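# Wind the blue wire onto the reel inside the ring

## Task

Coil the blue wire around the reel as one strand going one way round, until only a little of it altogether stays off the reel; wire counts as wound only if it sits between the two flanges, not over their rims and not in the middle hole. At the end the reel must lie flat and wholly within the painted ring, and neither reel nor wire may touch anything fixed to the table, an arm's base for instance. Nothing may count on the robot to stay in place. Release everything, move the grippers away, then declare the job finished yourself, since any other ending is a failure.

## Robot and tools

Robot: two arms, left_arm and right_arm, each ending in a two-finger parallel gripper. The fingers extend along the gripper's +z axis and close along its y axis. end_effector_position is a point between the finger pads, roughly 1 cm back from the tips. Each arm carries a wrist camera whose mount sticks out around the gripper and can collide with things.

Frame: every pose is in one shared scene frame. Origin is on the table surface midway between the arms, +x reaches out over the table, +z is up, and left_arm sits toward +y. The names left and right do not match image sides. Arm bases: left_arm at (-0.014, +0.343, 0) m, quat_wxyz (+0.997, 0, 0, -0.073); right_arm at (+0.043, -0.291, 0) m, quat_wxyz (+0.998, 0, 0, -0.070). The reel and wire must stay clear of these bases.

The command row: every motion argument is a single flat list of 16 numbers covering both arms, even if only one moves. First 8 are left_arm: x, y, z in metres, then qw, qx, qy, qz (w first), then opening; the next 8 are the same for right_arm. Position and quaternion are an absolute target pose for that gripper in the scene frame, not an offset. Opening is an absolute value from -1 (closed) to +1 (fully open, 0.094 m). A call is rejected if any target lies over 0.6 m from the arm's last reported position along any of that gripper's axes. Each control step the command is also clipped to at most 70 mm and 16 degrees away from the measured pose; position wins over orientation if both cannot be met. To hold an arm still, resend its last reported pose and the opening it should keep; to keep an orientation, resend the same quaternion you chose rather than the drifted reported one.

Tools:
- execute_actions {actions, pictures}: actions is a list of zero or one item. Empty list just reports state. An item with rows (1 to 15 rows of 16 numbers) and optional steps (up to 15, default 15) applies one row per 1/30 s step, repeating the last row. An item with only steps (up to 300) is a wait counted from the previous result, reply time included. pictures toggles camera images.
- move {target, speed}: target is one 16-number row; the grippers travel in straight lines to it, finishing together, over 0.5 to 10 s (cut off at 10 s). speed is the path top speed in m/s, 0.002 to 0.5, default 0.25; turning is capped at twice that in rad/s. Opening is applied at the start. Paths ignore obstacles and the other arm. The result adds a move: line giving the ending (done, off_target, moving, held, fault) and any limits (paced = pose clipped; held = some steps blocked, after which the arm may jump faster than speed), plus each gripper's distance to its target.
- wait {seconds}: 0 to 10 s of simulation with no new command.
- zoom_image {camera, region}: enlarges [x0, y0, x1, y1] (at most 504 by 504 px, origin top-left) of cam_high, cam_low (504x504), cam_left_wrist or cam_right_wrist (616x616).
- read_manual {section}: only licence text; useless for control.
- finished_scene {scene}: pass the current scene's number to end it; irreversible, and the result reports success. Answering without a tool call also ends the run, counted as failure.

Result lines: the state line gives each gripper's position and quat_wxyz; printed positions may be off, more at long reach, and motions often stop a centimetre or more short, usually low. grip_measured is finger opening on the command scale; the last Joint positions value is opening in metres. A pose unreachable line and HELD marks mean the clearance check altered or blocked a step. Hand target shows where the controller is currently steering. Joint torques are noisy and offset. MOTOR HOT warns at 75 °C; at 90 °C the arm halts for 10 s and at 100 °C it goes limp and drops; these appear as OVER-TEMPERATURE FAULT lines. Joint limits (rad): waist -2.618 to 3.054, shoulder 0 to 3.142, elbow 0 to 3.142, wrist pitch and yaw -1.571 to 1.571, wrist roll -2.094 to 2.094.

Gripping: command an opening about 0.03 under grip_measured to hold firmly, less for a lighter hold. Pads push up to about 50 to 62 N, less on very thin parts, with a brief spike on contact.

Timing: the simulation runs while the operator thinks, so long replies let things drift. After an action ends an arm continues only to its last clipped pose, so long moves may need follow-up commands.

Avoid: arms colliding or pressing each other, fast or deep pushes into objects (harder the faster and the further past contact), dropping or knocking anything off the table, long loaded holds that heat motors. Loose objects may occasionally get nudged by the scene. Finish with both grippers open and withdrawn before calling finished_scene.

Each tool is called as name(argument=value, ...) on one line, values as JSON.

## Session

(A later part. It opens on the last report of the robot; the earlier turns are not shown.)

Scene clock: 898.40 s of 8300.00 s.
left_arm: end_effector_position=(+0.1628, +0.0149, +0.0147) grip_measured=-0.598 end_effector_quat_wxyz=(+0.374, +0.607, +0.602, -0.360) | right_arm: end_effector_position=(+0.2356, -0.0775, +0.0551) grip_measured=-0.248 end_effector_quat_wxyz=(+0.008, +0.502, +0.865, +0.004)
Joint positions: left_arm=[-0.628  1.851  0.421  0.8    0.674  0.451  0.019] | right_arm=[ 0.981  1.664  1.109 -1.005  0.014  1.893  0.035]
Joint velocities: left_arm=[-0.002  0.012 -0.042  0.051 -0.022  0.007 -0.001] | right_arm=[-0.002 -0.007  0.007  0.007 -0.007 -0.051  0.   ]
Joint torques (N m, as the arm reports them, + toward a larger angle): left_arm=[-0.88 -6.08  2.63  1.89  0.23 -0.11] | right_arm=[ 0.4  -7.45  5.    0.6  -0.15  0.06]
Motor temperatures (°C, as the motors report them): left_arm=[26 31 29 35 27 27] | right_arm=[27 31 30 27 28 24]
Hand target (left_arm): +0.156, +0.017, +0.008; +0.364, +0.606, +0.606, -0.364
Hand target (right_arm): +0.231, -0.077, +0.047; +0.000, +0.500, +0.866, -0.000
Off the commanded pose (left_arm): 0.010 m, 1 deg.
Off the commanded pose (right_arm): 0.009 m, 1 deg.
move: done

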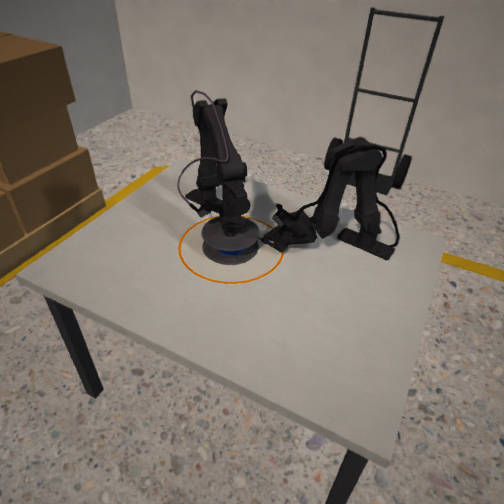

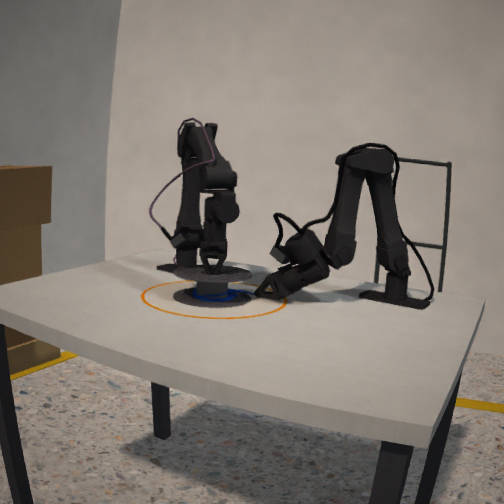

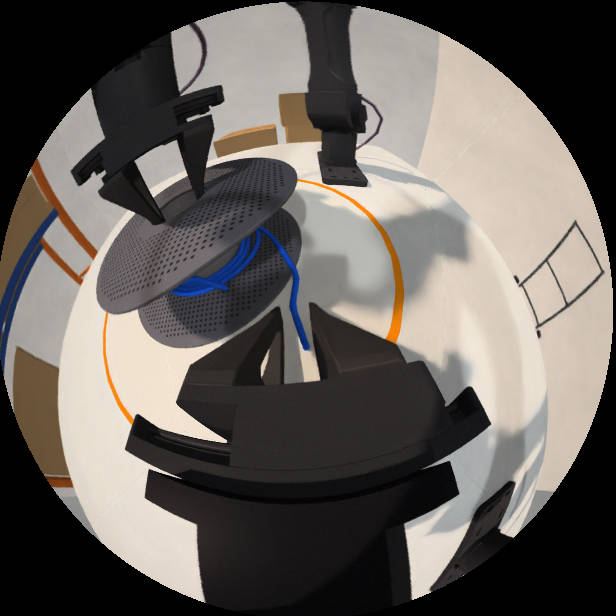

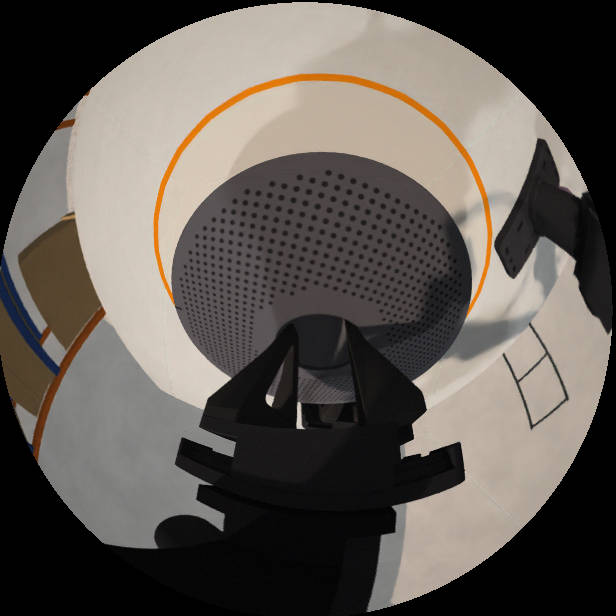

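Now z is 0.0147. Close.

execute_actions(actions=[{"rows": [[0.156,0.017,0.008,0.3642,0.6061,0.6061,-0.3642,-0.965,0.231,-0.077,0.047,0,0.5,0.866,0,-0.24]], "steps": 15}])

Scene clock: 900.67 s of 8300.00 s.
left_arm: end_effector_position=(+0.1626, +0.0149, +0.0147) grip_measured=-0.947 end_effector_quat_wxyz=(+0.375, +0.607, +0.602, -0.360) | right_arm: end_effector_position=(+0.2356, -0.0775, +0.0551) grip_measured=-0.248 end_effector_quat_wxyz=(+0.008, +0.502, +0.865, +0.004)
Joint positions: left_arm=[-0.629  1.851  0.42   0.803  0.674  0.45   0.002] | right_arm=[ 0.981  1.664  1.109 -1.005  0.014  1.893  0.035]
Joint velocities: left_arm=[-0.012 -0.002 -0.007 -0.066  0.007 -0.051 -0.   ] | right_arm=[-0.007  0.002 -0.017  0.007 -0.007 -0.022 -0.001]
Joint torques (N m, as the arm reports them, + toward a larger angle): left_arm=[-0.75 -6.13  2.69  1.84  0.23 -0.12] | right_arm=[ 0.4  -7.44  5.    0.6  -0.15  0.06]
Motor temperatures (°C, as the motors report them): left_arm=[26 31 29 35 27 27] | right_arm=[27 31 30 27 28 24]
Hand target (left_arm): +0.156, +0.017, +0.008; +0.364, +0.606, +0.606, -0.364
Hand target (right_arm): +0.231, -0.077, +0.047; +0.000, +0.500, +0.866, -0.000
Off the commanded pose (left_arm): 0.010 m, 1 deg.
Off the commanded pose (right_arm): 0.009 m, 1 deg.
Steps of this call (steps 1 to 53: nothing new was sent; steps 54 to 68: all 15 steps of this action). Readings (end_effector_position):
54: left_arm (+0.1626, +0.0149, +0.0146) | right_arm (+0.2356, -0.0775, +0.0551)
55: left_arm (+0.1626, +0.0149, +0.0146) | right_arm (+0.2356, -0.0775, +0.0551)
57: left_arm (+0.1626, +0.0149, +0.0147) | right_arm (+0.2356, -0.0775, +0.0551)
61: left_arm (+0.1626, +0.0149, +0.0147) | right_arm (+0.2356, -0.0775, +0.0551)
68: the state above

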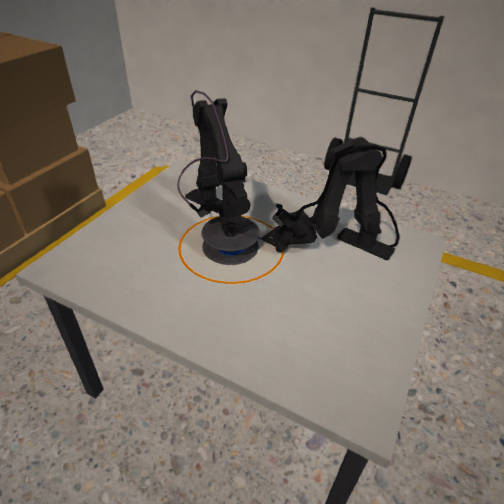

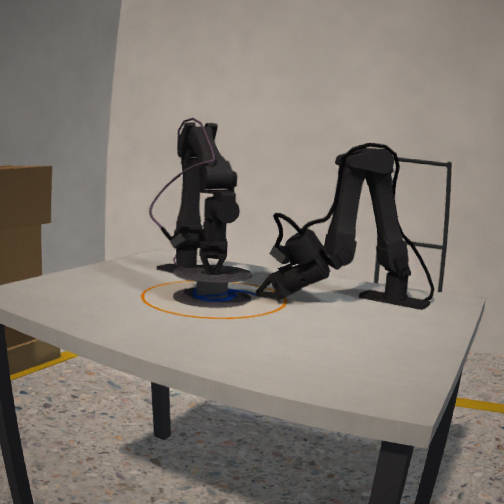

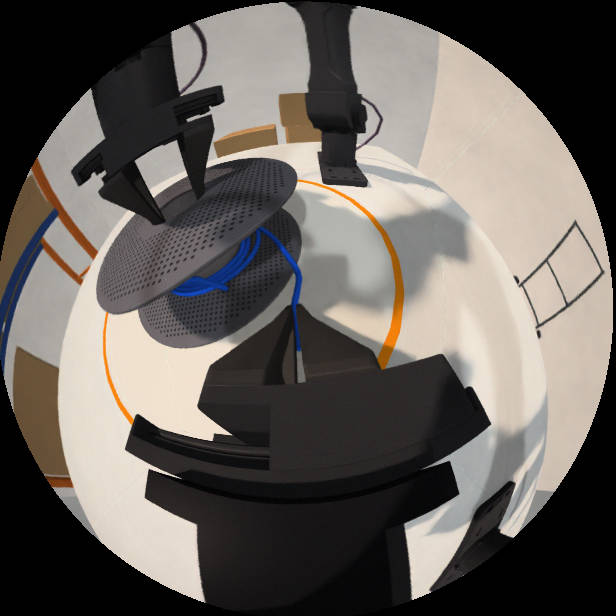

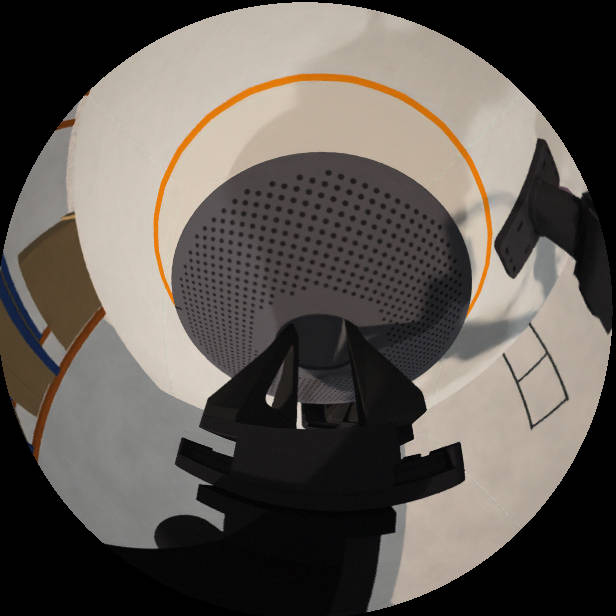

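move(target=[0.190,0.016,0.046,0.3642,0.6061,0.6061,-0.3642,-0.965,0.231,-0.077,0.047,0,0.5,0.866,0,-0.24], speed=0.05)

Scene clock: 905.60 s of 8300.00 s.
left_arm: end_effector_position=(+0.1847, +0.0212, +0.0308) grip_measured=-0.948 end_effector_quat_wxyz=(+0.349, +0.604, +0.620, -0.359) | right_arm: end_effector_position=(+0.2356, -0.0775, +0.0551) grip_measured=-0.248 end_effector_quat_wxyz=(+0.008, +0.502, +0.865, +0.004)
Joint positions: left_arm=[-0.555  1.762  0.527  0.509  0.725  0.506  0.002] | right_arm=[ 0.981  1.664  1.109 -1.005  0.014  1.893  0.035]
Joint velocities: left_arm=[-0.007  0.002  0.007 -0.095  0.022 -0.022 -0.001] | right_arm=[-0.007 -0.007 -0.002 -0.037 -0.037  0.066 -0.001]
Joint torques (N m, as the arm reports them, + toward a larger angle): left_arm=[  0.67 -10.35   7.14   1.47   0.48   0.08] | right_arm=[ 0.4  -7.44  4.99  0.59 -0.15  0.06]
Motor temperatures (°C, as the motors report them): left_arm=[26 31 29 35 27 27] | right_arm=[27 31 30 27 28 24]
Hand target (left_arm): +0.190, +0.017, +0.046; +0.364, +0.607, +0.606, -0.363
Hand target (right_arm): +0.231, -0.077, +0.047; +0.000, +0.500, +0.866, -0.000
Off the commanded pose (left_arm): 0.017 m, 2 deg.
Off the commanded pose (right_arm): 0.009 m, 1 deg.
After step 90, 0.53 s passed at rest.
move: off_target (left_arm)

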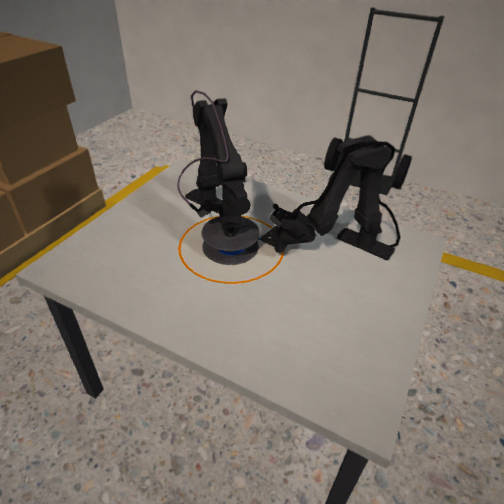

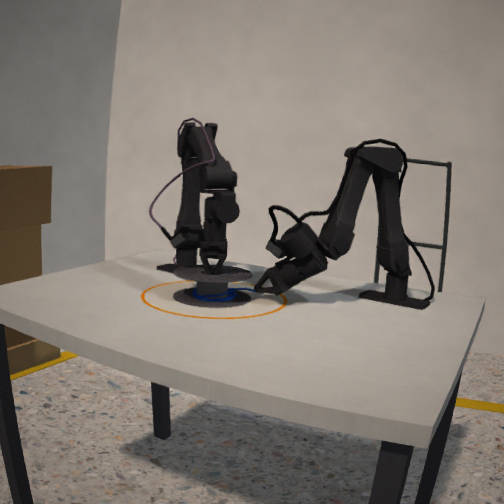

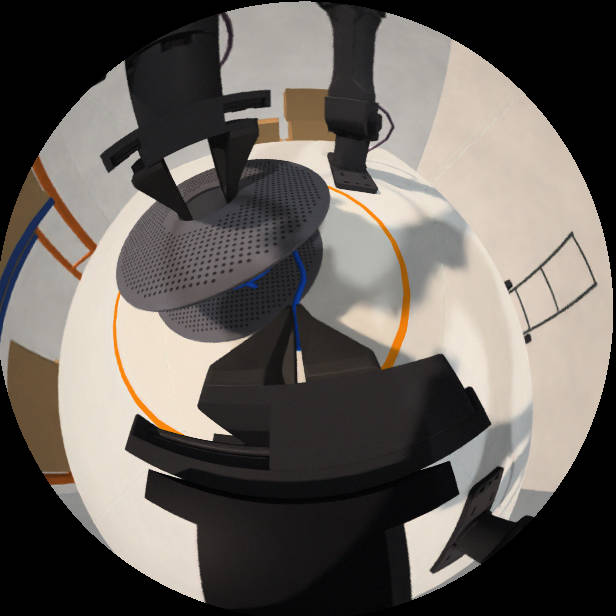

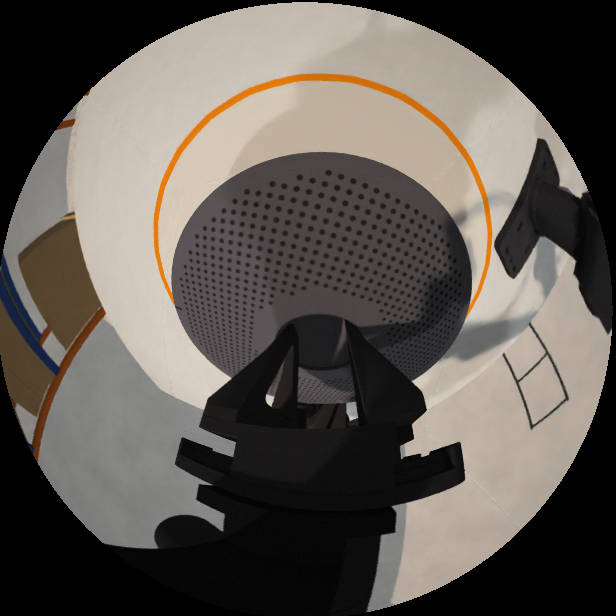

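move(target=[0.217,0.008,0.036,0.3642,0.6061,0.6061,-0.3642,-0.965,0.231,-0.077,0.047,0,0.5,0.866,0,-0.24], speed=0.04)

Scene clock: 910.40 s of 8300.00 s.
left_arm: end_effector_position=(+0.2143, +0.0109, +0.0348) grip_measured=-0.948 end_effector_quat_wxyz=(+0.367, +0.604, +0.611, -0.358) | right_arm: end_effector_position=(+0.2356, -0.0775, +0.0551) grip_measured=-0.248 end_effector_quat_wxyz=(+0.008, +0.502, +0.865, +0.004)
Joint positions: left_arm=[-0.516  1.838  0.628  0.502  0.753  0.536  0.002] | right_arm=[ 0.981  1.664  1.109 -1.005  0.014  1.893  0.035]
Joint velocities: left_arm=[-0.007  0.007 -0.012  0.007 -0.022 -0.007  0.   ] | right_arm=[ 0.007  0.012 -0.007  0.007  0.022 -0.139 -0.002]
Joint torques (N m, as the arm reports them, + toward a larger angle): left_arm=[ 0.66 -7.36  7.3   1.48  0.51  0.03] | right_arm=[ 0.39 -7.46  5.    0.6  -0.15  0.06]
Motor temperatures (°C, as the motors report them): left_arm=[26 31 30 35 27 27] | right_arm=[27 31 30 27 28 24]
Hand target (left_arm): +0.217, +0.009, +0.036; +0.365, +0.606, +0.607, -0.364
Hand target (right_arm): +0.231, -0.077, +0.047; +0.000, +0.500, +0.866, -0.000
Off the commanded pose (left_arm): 0.004 m, 1 deg.
Off the commanded pose (right_arm): 0.009 m, 1 deg.
After step 90, 0.63 s passed at rest.
move: done

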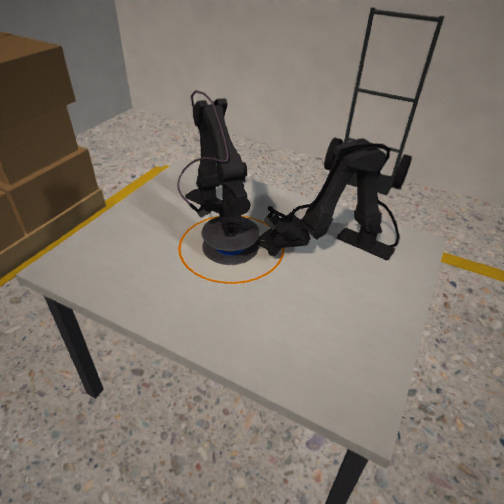

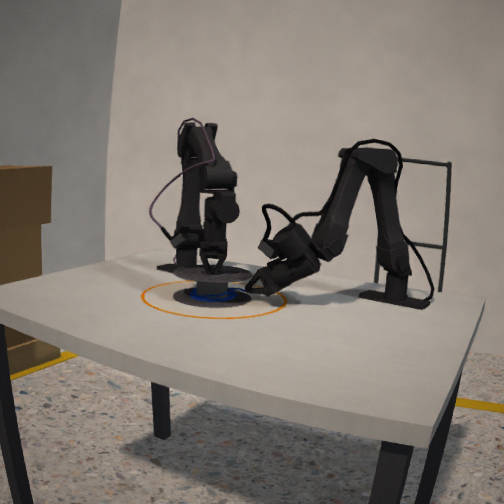

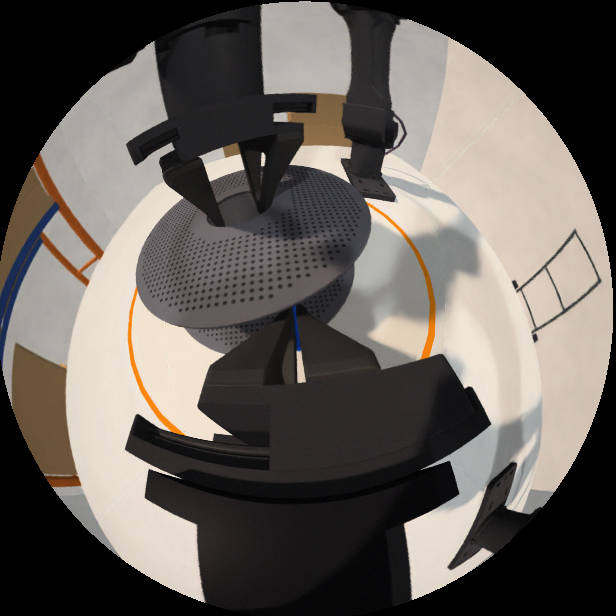

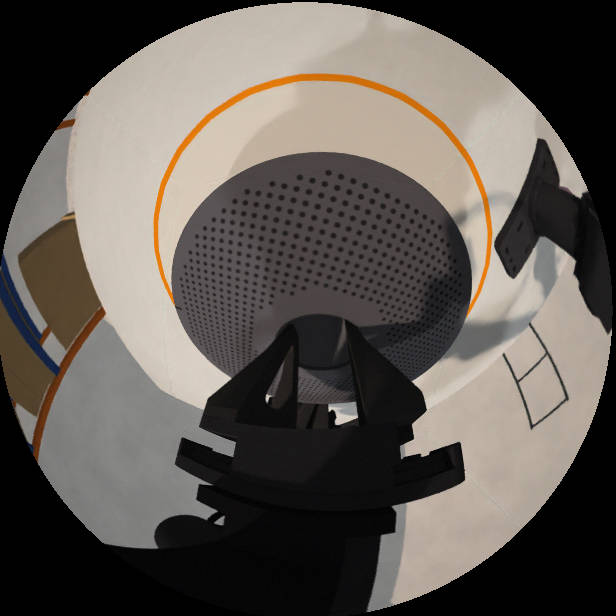

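move(target=[0.242,0.004,0.023,0.3642,0.6061,0.6061,-0.3642,-0.965,0.231,-0.077,0.047,0,0.5,0.866,0,-0.24], speed=0.04)

Scene clock: 914.07 s of 8300.00 s.
left_arm: end_effector_position=(+0.2382, +0.0063, +0.0213) grip_measured=-0.948 end_effector_quat_wxyz=(+0.365, +0.605, +0.610, -0.359) | right_arm: end_effector_position=(+0.2356, -0.0775, +0.0551) grip_measured=-0.248 end_effector_quat_wxyz=(+0.008, +0.502, +0.865, +0.004)
Joint positions: left_arm=[-0.479  1.949  0.72   0.491  0.784  0.573  0.002] | right_arm=[ 0.981  1.664  1.109 -1.005  0.014  1.893  0.035]
Joint velocities: left_arm=[ 0.002 -0.002 -0.022 -0.022  0.037  0.066 -0.   ] | right_arm=[-0.007 -0.002 -0.007 -0.022  0.022 -0.022 -0.   ]
Joint torques (N m, as the arm reports them, + toward a larger angle): left_arm=[ 0.75 -8.51  7.19  1.34  0.44  0.08] | right_arm=[ 0.39 -7.45  5.    0.59 -0.15  0.06]
Motor temperatures (°C, as the motors report them): left_arm=[26 31 30 35 27 27] | right_arm=[27 31 30 27 28 24]
Hand target (left_arm): +0.242, +0.005, +0.022; +0.364, +0.606, +0.606, -0.364
Hand target (right_arm): +0.231, -0.077, +0.047; +0.000, +0.500, +0.866, -0.000
Off the commanded pose (left_arm): 0.005 m, 1 deg.
Off the commanded pose (right_arm): 0.009 m, 1 deg.
move: done

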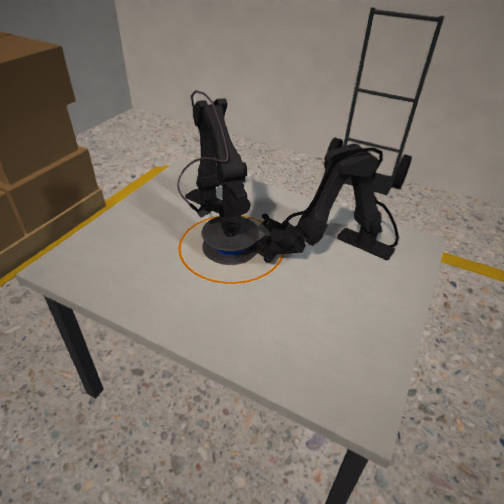

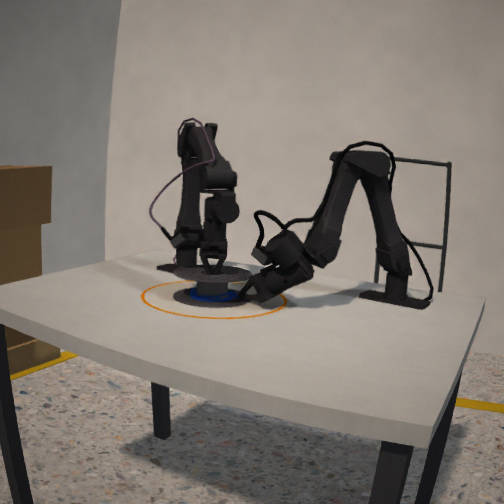

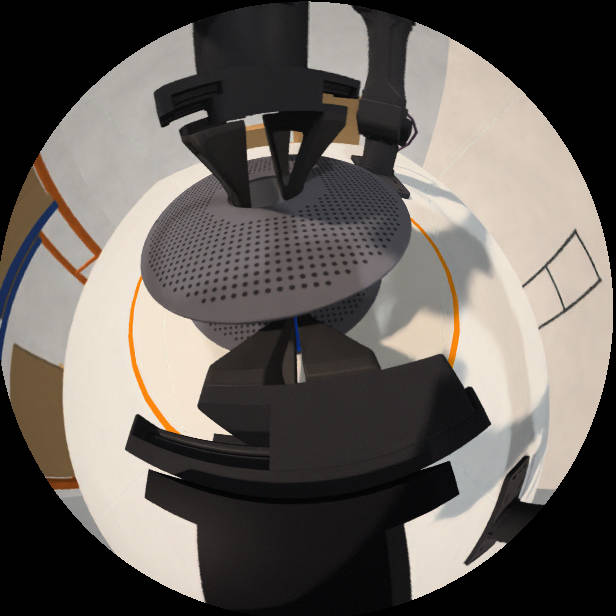

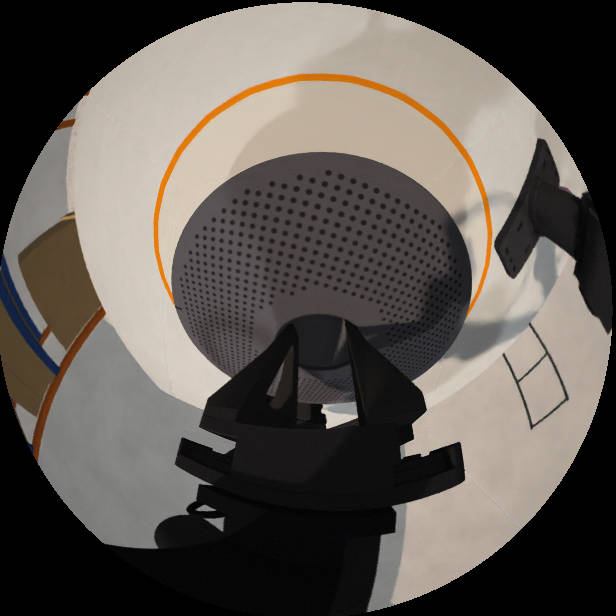

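move(target=[0.262,0.004,0.021,0.3642,0.6061,0.6061,-0.3642,-0.68,0.231,-0.077,0.047,0,0.5,0.866,0,-0.24], speed=0.025)

Scene clock: 920.37 s of 8300.00 s.
left_arm: end_effector_position=(+0.2583, +0.0050, +0.0214) grip_measured=-0.682 end_effector_quat_wxyz=(+0.368, +0.605, +0.607, -0.360) | right_arm: end_effector_position=(+0.2356, -0.0775, +0.0551) grip_measured=-0.248 end_effector_quat_wxyz=(+0.008, +0.502, +0.865, +0.004)
Joint positions: left_arm=[-0.445  1.994  0.799  0.441  0.813  0.607  0.015] | right_arm=[ 0.981  1.664  1.109 -1.005  0.014  1.893  0.035]
Joint velocities: left_arm=[-0.002 -0.012  0.022  0.007  0.051  0.007  0.   ] | right_arm=[ 0.007 -0.017 -0.022  0.007 -0.037 -0.022  0.001]
Joint torques (N m, as the arm reports them, + toward a larger angle): left_arm=[ 0.79 -8.95  7.35  1.27  0.48  0.08] | right_arm=[ 0.39 -7.45  5.    0.59 -0.15  0.06]
Motor temperatures (°C, as the motors report them): left_arm=[26 31 30 35 27 27] | right_arm=[27 31 30 27 28 24]
Hand target (left_arm): +0.262, +0.005, +0.021; +0.364, +0.606, +0.606, -0.364
Hand target (right_arm): +0.231, -0.077, +0.047; +0.000, +0.500, +0.866, -0.000
Off the commanded pose (left_arm): 0.004 m, 1 deg.
Off the commanded pose (right_arm): 0.009 m, 1 deg.
After step 90, 2.10 s passed at rest.
move: done

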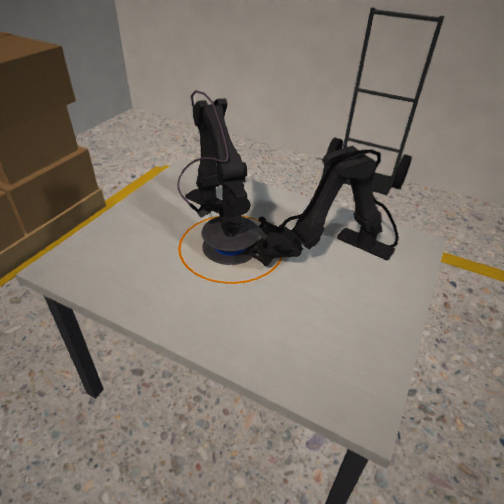

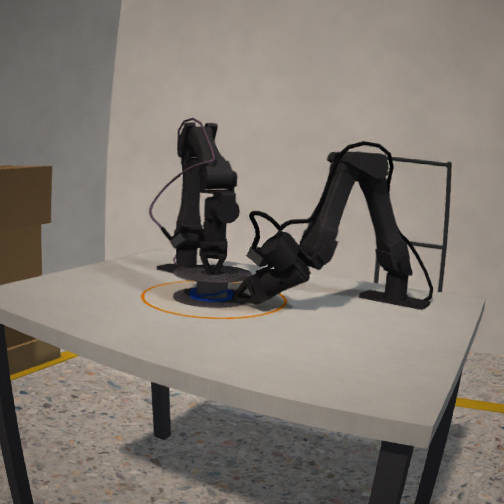

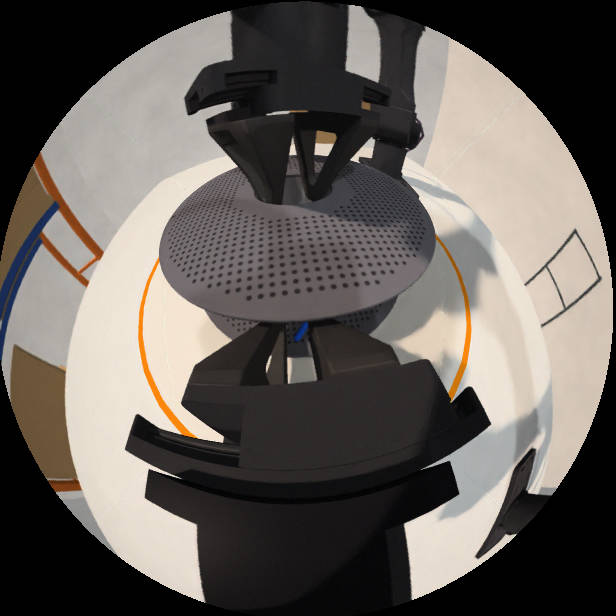

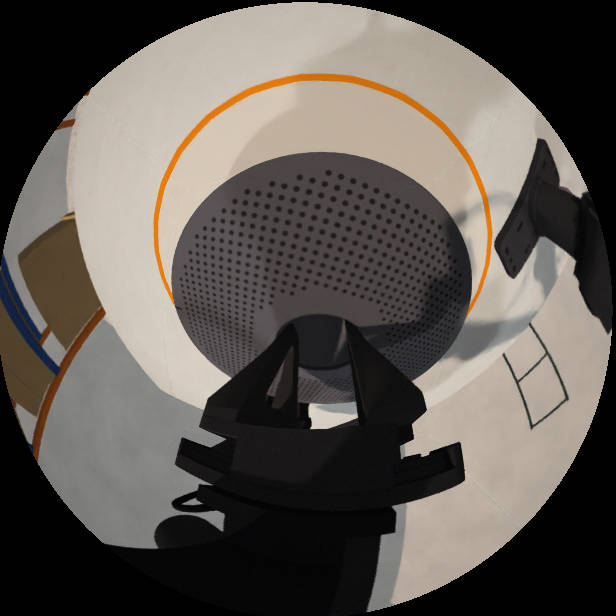

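move(target=[0.284,0.002,0.021,0.3642,0.6061,0.6061,-0.3642,-0.68,0.231,-0.077,0.047,0,0.5,0.866,0,-0.24], speed=0.025)

Scene clock: 924.77 s of 8300.00 s.
left_arm: end_effector_position=(+0.2816, +0.0036, +0.0199) grip_measured=-0.682 end_effector_quat_wxyz=(+0.367, +0.605, +0.610, -0.357) | right_arm: end_effector_position=(+0.2356, -0.0775, +0.0551) grip_measured=-0.248 end_effector_quat_wxyz=(+0.008, +0.502, +0.865, +0.004)
Joint positions: left_arm=[-0.413  2.045  0.893  0.373  0.827  0.639  0.015] | right_arm=[ 0.981  1.664  1.109 -1.005  0.014  1.893  0.035]
Joint velocities: left_arm=[-0.002  0.002 -0.032 -0.066 -0.051  0.066 -0.   ] | right_arm=[ 0.002  0.002 -0.012  0.037 -0.037  0.022  0.   ]
Joint torques (N m, as the arm reports them, + toward a larger angle): left_arm=[ 0.66 -9.86  7.52  1.31  0.49  0.08] | right_arm=[ 0.39 -7.45  5.    0.59 -0.15  0.06]
Motor temperatures (°C, as the motors report them): left_arm=[26 31 30 35 27 27] | right_arm=[27 31 30 27 28 24]
Hand target (left_arm): +0.284, +0.003, +0.021; +0.364, +0.606, +0.606, -0.364
Hand target (right_arm): +0.231, -0.077, +0.047; +0.000, +0.500, +0.866, -0.000
Off the commanded pose (left_arm): 0.003 m, 1 deg.
Off the commanded pose (right_arm): 0.009 m, 1 deg.
After step 90, 0.13 s passed at rest.
move: done

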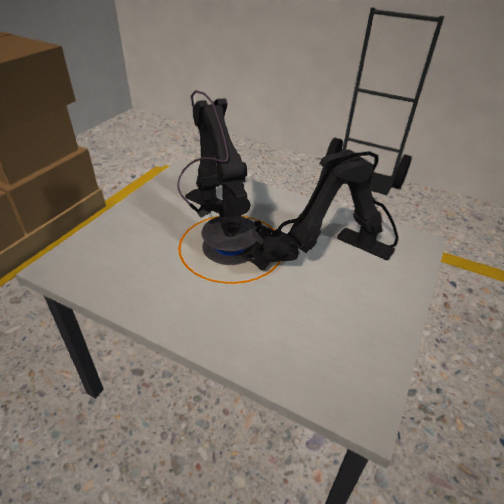

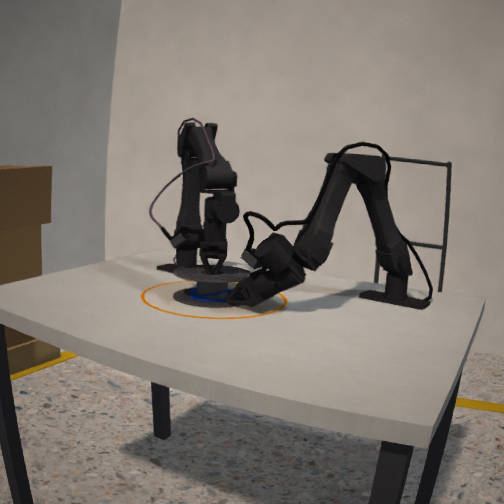

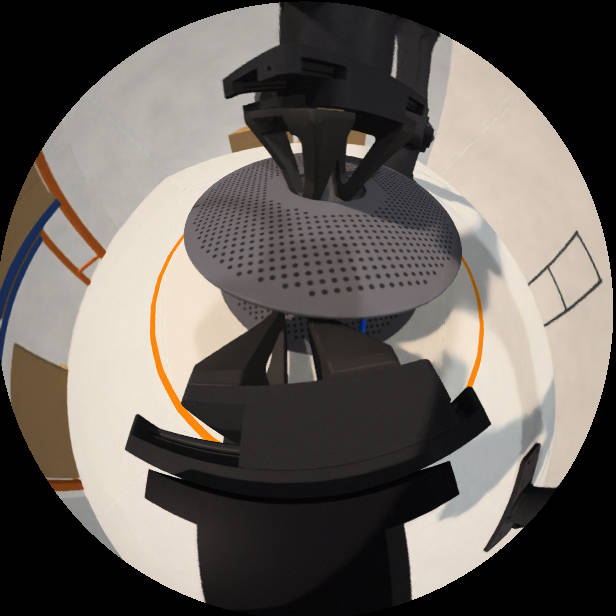

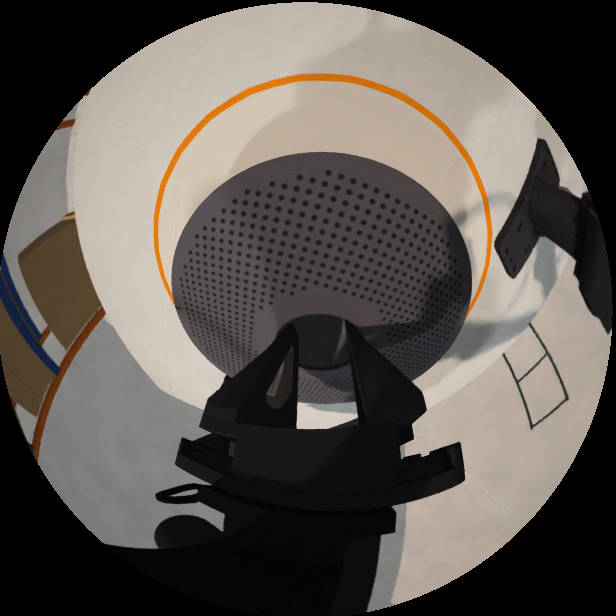

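move(target=[0.280,0.075,0.050,0.3642,0.6061,0.6061,-0.3642,-0.68,0.231,-0.077,0.047,0,0.5,0.866,0,-0.24], speed=0.08)

Scene clock: 928.70 s of 8300.00 s.
left_arm: end_effector_position=(+0.2826, +0.0752, +0.0392) grip_measured=-0.682 end_effector_quat_wxyz=(+0.358, +0.606, +0.615, -0.355) | right_arm: end_effector_position=(+0.2356, -0.0775, +0.0551) grip_measured=-0.248 end_effector_quat_wxyz=(+0.008, +0.502, +0.865, +0.004)
Joint positions: left_arm=[-0.22   1.895  0.842  0.061  0.943  0.888  0.015] | right_arm=[ 0.981  1.664  1.109 -1.005  0.014  1.893  0.035]
Joint velocities: left_arm=[ 0.007 -0.022 -0.027 -0.095  0.022  0.037  0.   ] | right_arm=[-0.002  0.007 -0.007 -0.051 -0.007 -0.11  -0.001]
Joint torques (N m, as the arm reports them, + toward a larger angle): left_arm=[  0.47 -12.31   5.18   0.95   0.62   0.07] | right_arm=[ 0.39 -7.45  5.    0.59 -0.15  0.06]
Motor temperatures (°C, as the motors report them): left_arm=[26 32 30 34 27 27] | right_arm=[27 31 30 27 28 24]
Hand target (left_arm): +0.279, +0.076, +0.049; +0.362, +0.608, +0.607, -0.363
Hand target (right_arm): +0.231, -0.077, +0.047; +0.000, +0.500, +0.866, -0.000
Off the commanded pose (left_arm): 0.011 m, 2 deg.
Off the commanded pose (right_arm): 0.009 m, 1 deg.
move: off_target (left_arm)

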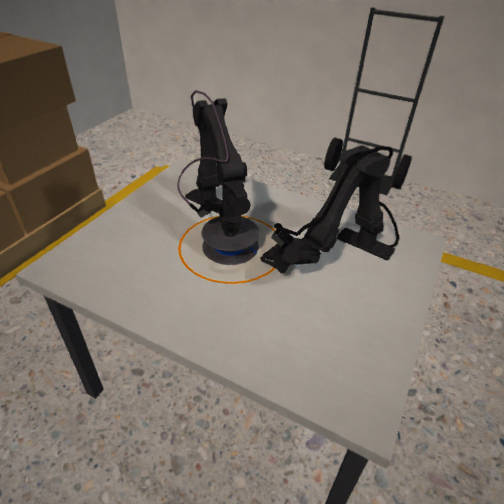

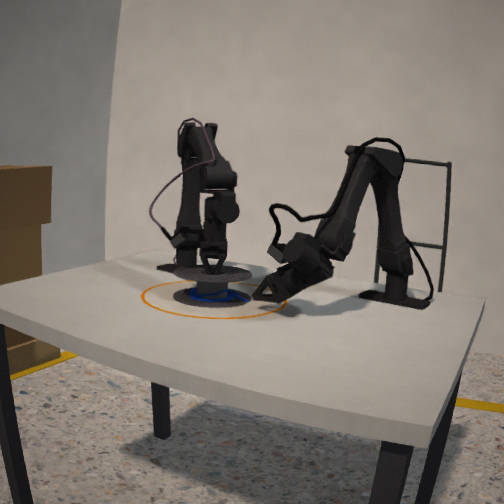

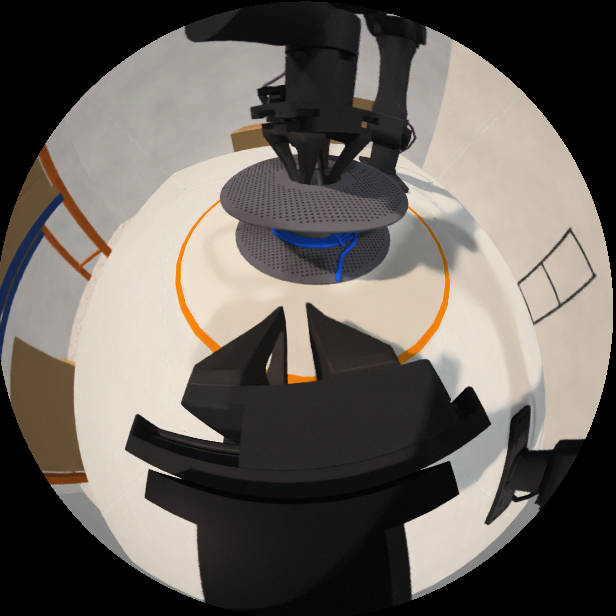

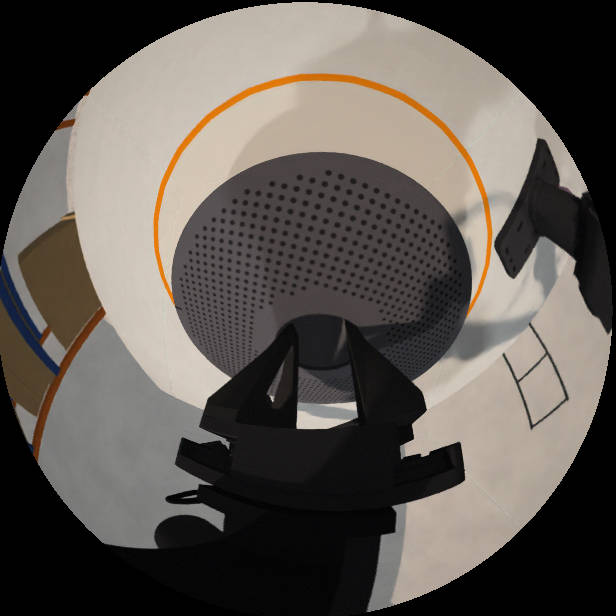

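zoom_image(camera="cam_left_wrist", region=[210, 150, 430, 310])

Region (210, 150, 430, 310) of cam_left_wrist's 616x616 image, scaled by 2.291, with more detail than that image has; it fills the top 367 rows of this view, and the rest is white.

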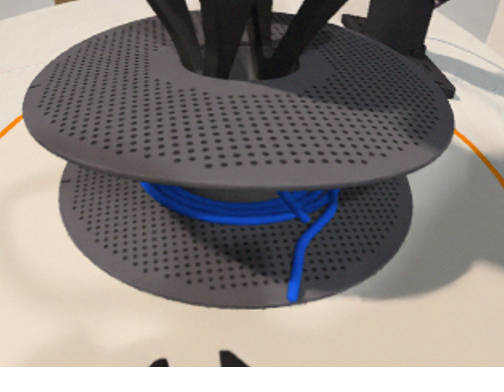

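move(target=[0.18,0.22,0.14,0.2706,0.6533,0.6533,-0.2706,-0.68,0.2356,-0.0775,0.056,0,0.5,0.866,0,-0.7], speed=0.2)

move(target=[0.18,0.22,0.14,0.2706,0.6533,0.6533,-0.2706,-0.68,0.2356,-0.0775,0.16,0,0.5,0.866,0,-0.7], speed=0.1)

Scene clock: 935.40 s of 8300.00 s.
left_arm: end_effector_position=(+0.1741, +0.2203, +0.1321) grip_measured=-0.682 end_effector_quat_wxyz=(+0.258, +0.659, +0.653, -0.270) | right_arm: end_effector_position=(+0.2347, -0.0763, +0.0551) grip_measured=-0.698 end_effector_quat_wxyz=(+0.004, +0.501, +0.865, +0.005)
Joint positions: left_arm=[ 0.147  1.28   0.878 -1.192  0.765  1.588  0.015] | right_arm=[ 0.981  1.664  1.109 -1.004  0.006  1.892  0.014]
Joint velocities: left_arm=[-0.007  0.007 -0.027  0.051 -0.022  0.081  0.   ] | right_arm=[ 0.012 -0.002 -0.002 -0.066 -0.007  0.022  0.   ]
Joint torques (N m, as the arm reports them, + toward a larger angle): left_arm=[ 0.86 -3.64  8.7   0.03  0.55  0.07] | right_arm=[-0.51 -7.56  8.71  0.19 -0.07 -0.06]
Motor temperatures (°C, as the motors report them): left_arm=[26 32 30 34 27 27] | right_arm=[27 31 30 27 28 24]
Hand target (left_arm): +0.176, +0.221, +0.139; +0.264, +0.658, +0.651, -0.271
Hand target (right_arm): +0.236, -0.077, +0.056; +0.000, +0.500, +0.866, +0.000
Off the commanded pose (left_arm): 0.010 m, 2 deg.
Off the commanded pose (right_arm): 0.002 m, 1 deg.
After step 90, 1.87 s passed at rest.
move: done

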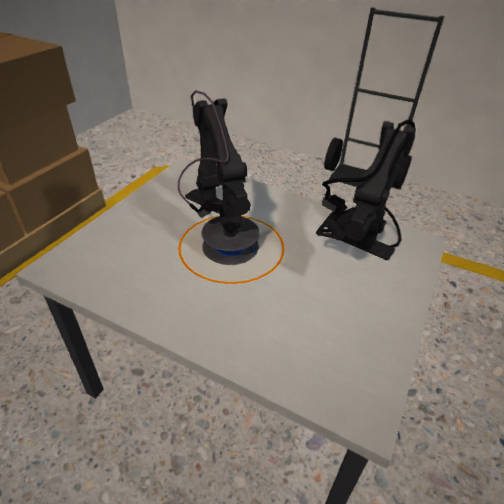

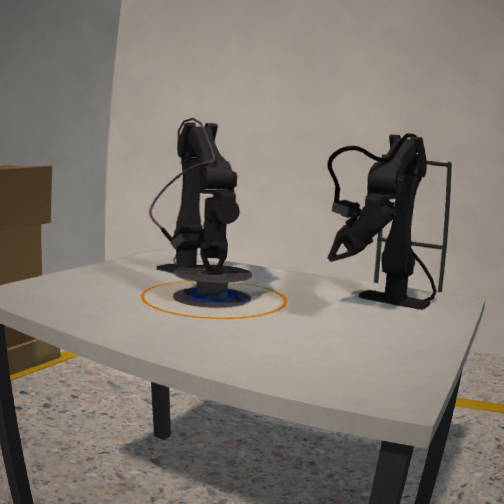

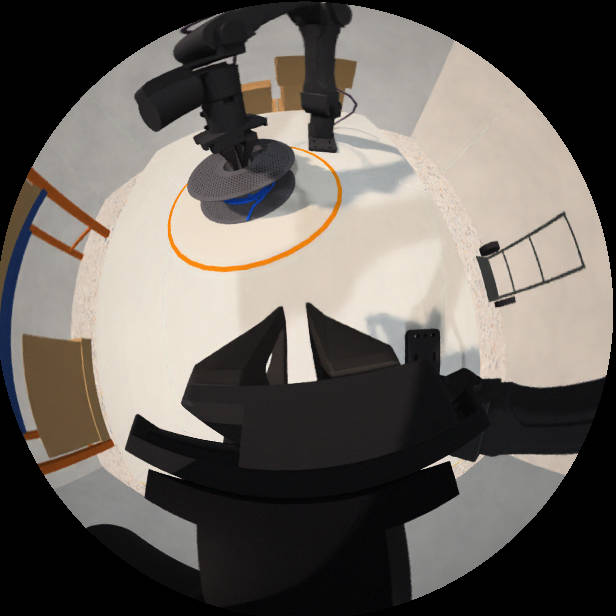

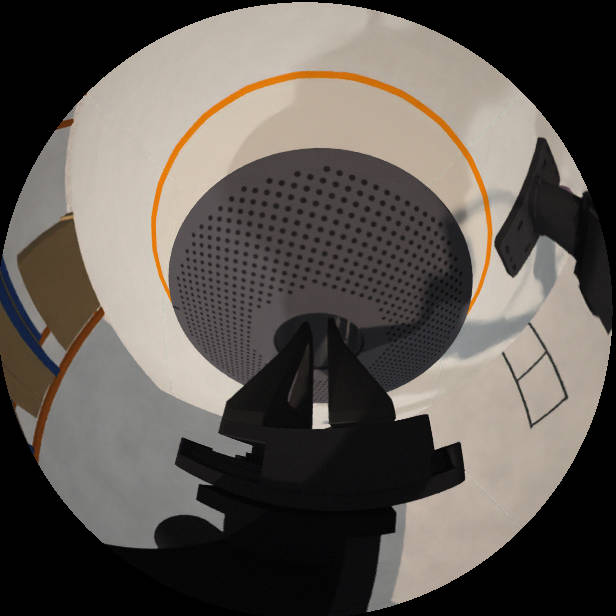

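Scene clock: 937.03 s of 8300.00 s.
left_arm: end_effector_position=(+0.1746, +0.2220, +0.1312) grip_measured=-0.682 end_effector_quat_wxyz=(+0.257, +0.658, +0.655, -0.267) | right_arm: end_effector_position=(+0.2377, -0.0730, +0.1533) grip_measured=-0.698 end_effector_quat_wxyz=(+0.003, +0.501, +0.865, +0.001)
Joint positions: left_arm=[ 0.151  1.28   0.878 -1.192  0.758  1.589  0.015] | right_arm=[ 0.981  1.644  1.483 -1.405  0.006  1.892  0.014]
Joint velocities: left_arm=[-0.012 -0.007 -0.007 -0.11   0.022 -0.066 -0.001] | right_arm=[-0.007  0.007  0.002 -0.007 -0.022 -0.007  0.   ]
Joint torques (N m, as the arm reports them, + toward a larger angle): left_arm=[ 0.75 -3.6   8.6   0.17  0.68 -0.03] | right_arm=[-0.53 -9.07  9.19  0.07 -0.07 -0.07]
Motor temperatures (°C, as the motors report them): left_arm=[26 32 30 34 27 27] | right_arm=[27 31 31 27 28 24]
Hand target (left_arm): +0.180, +0.220, +0.140; +0.271, +0.653, +0.653, -0.270
Hand target (right_arm): +0.236, -0.077, +0.160; +0.000, +0.500, +0.866, +0.000
Off the commanded pose (left_arm): 0.011 m, 2 deg.
Off the commanded pose (right_arm): 0.008 m, 0 deg.
move: off_target (left_arm)

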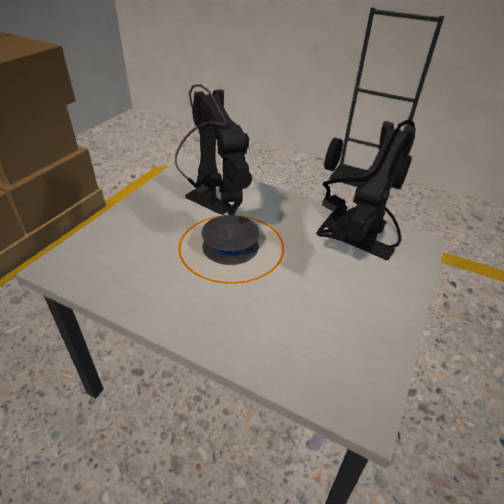

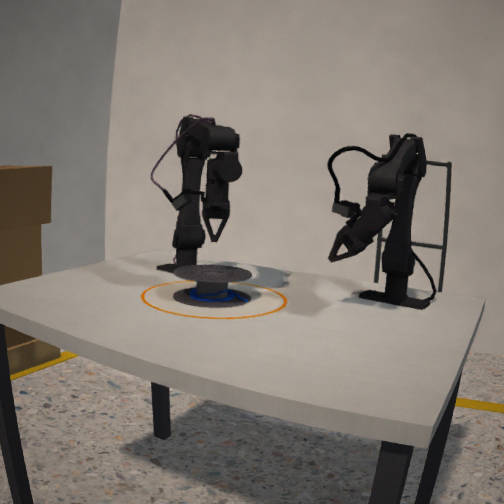

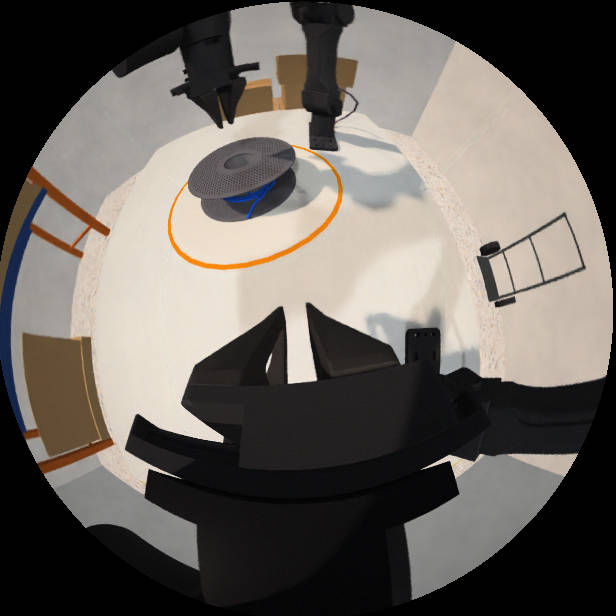

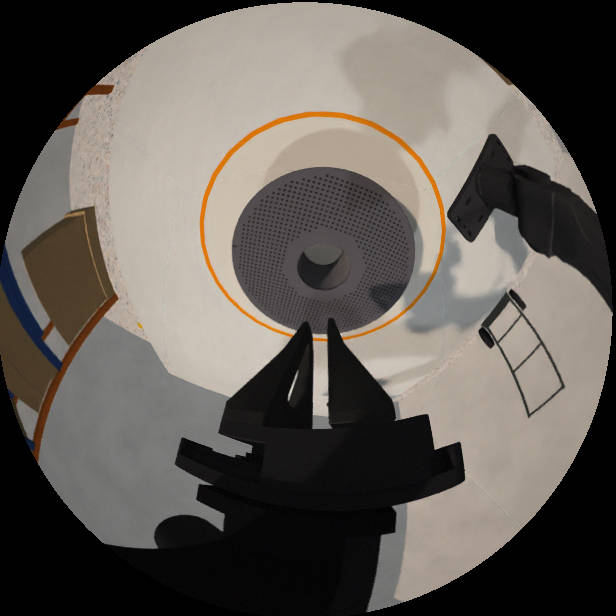

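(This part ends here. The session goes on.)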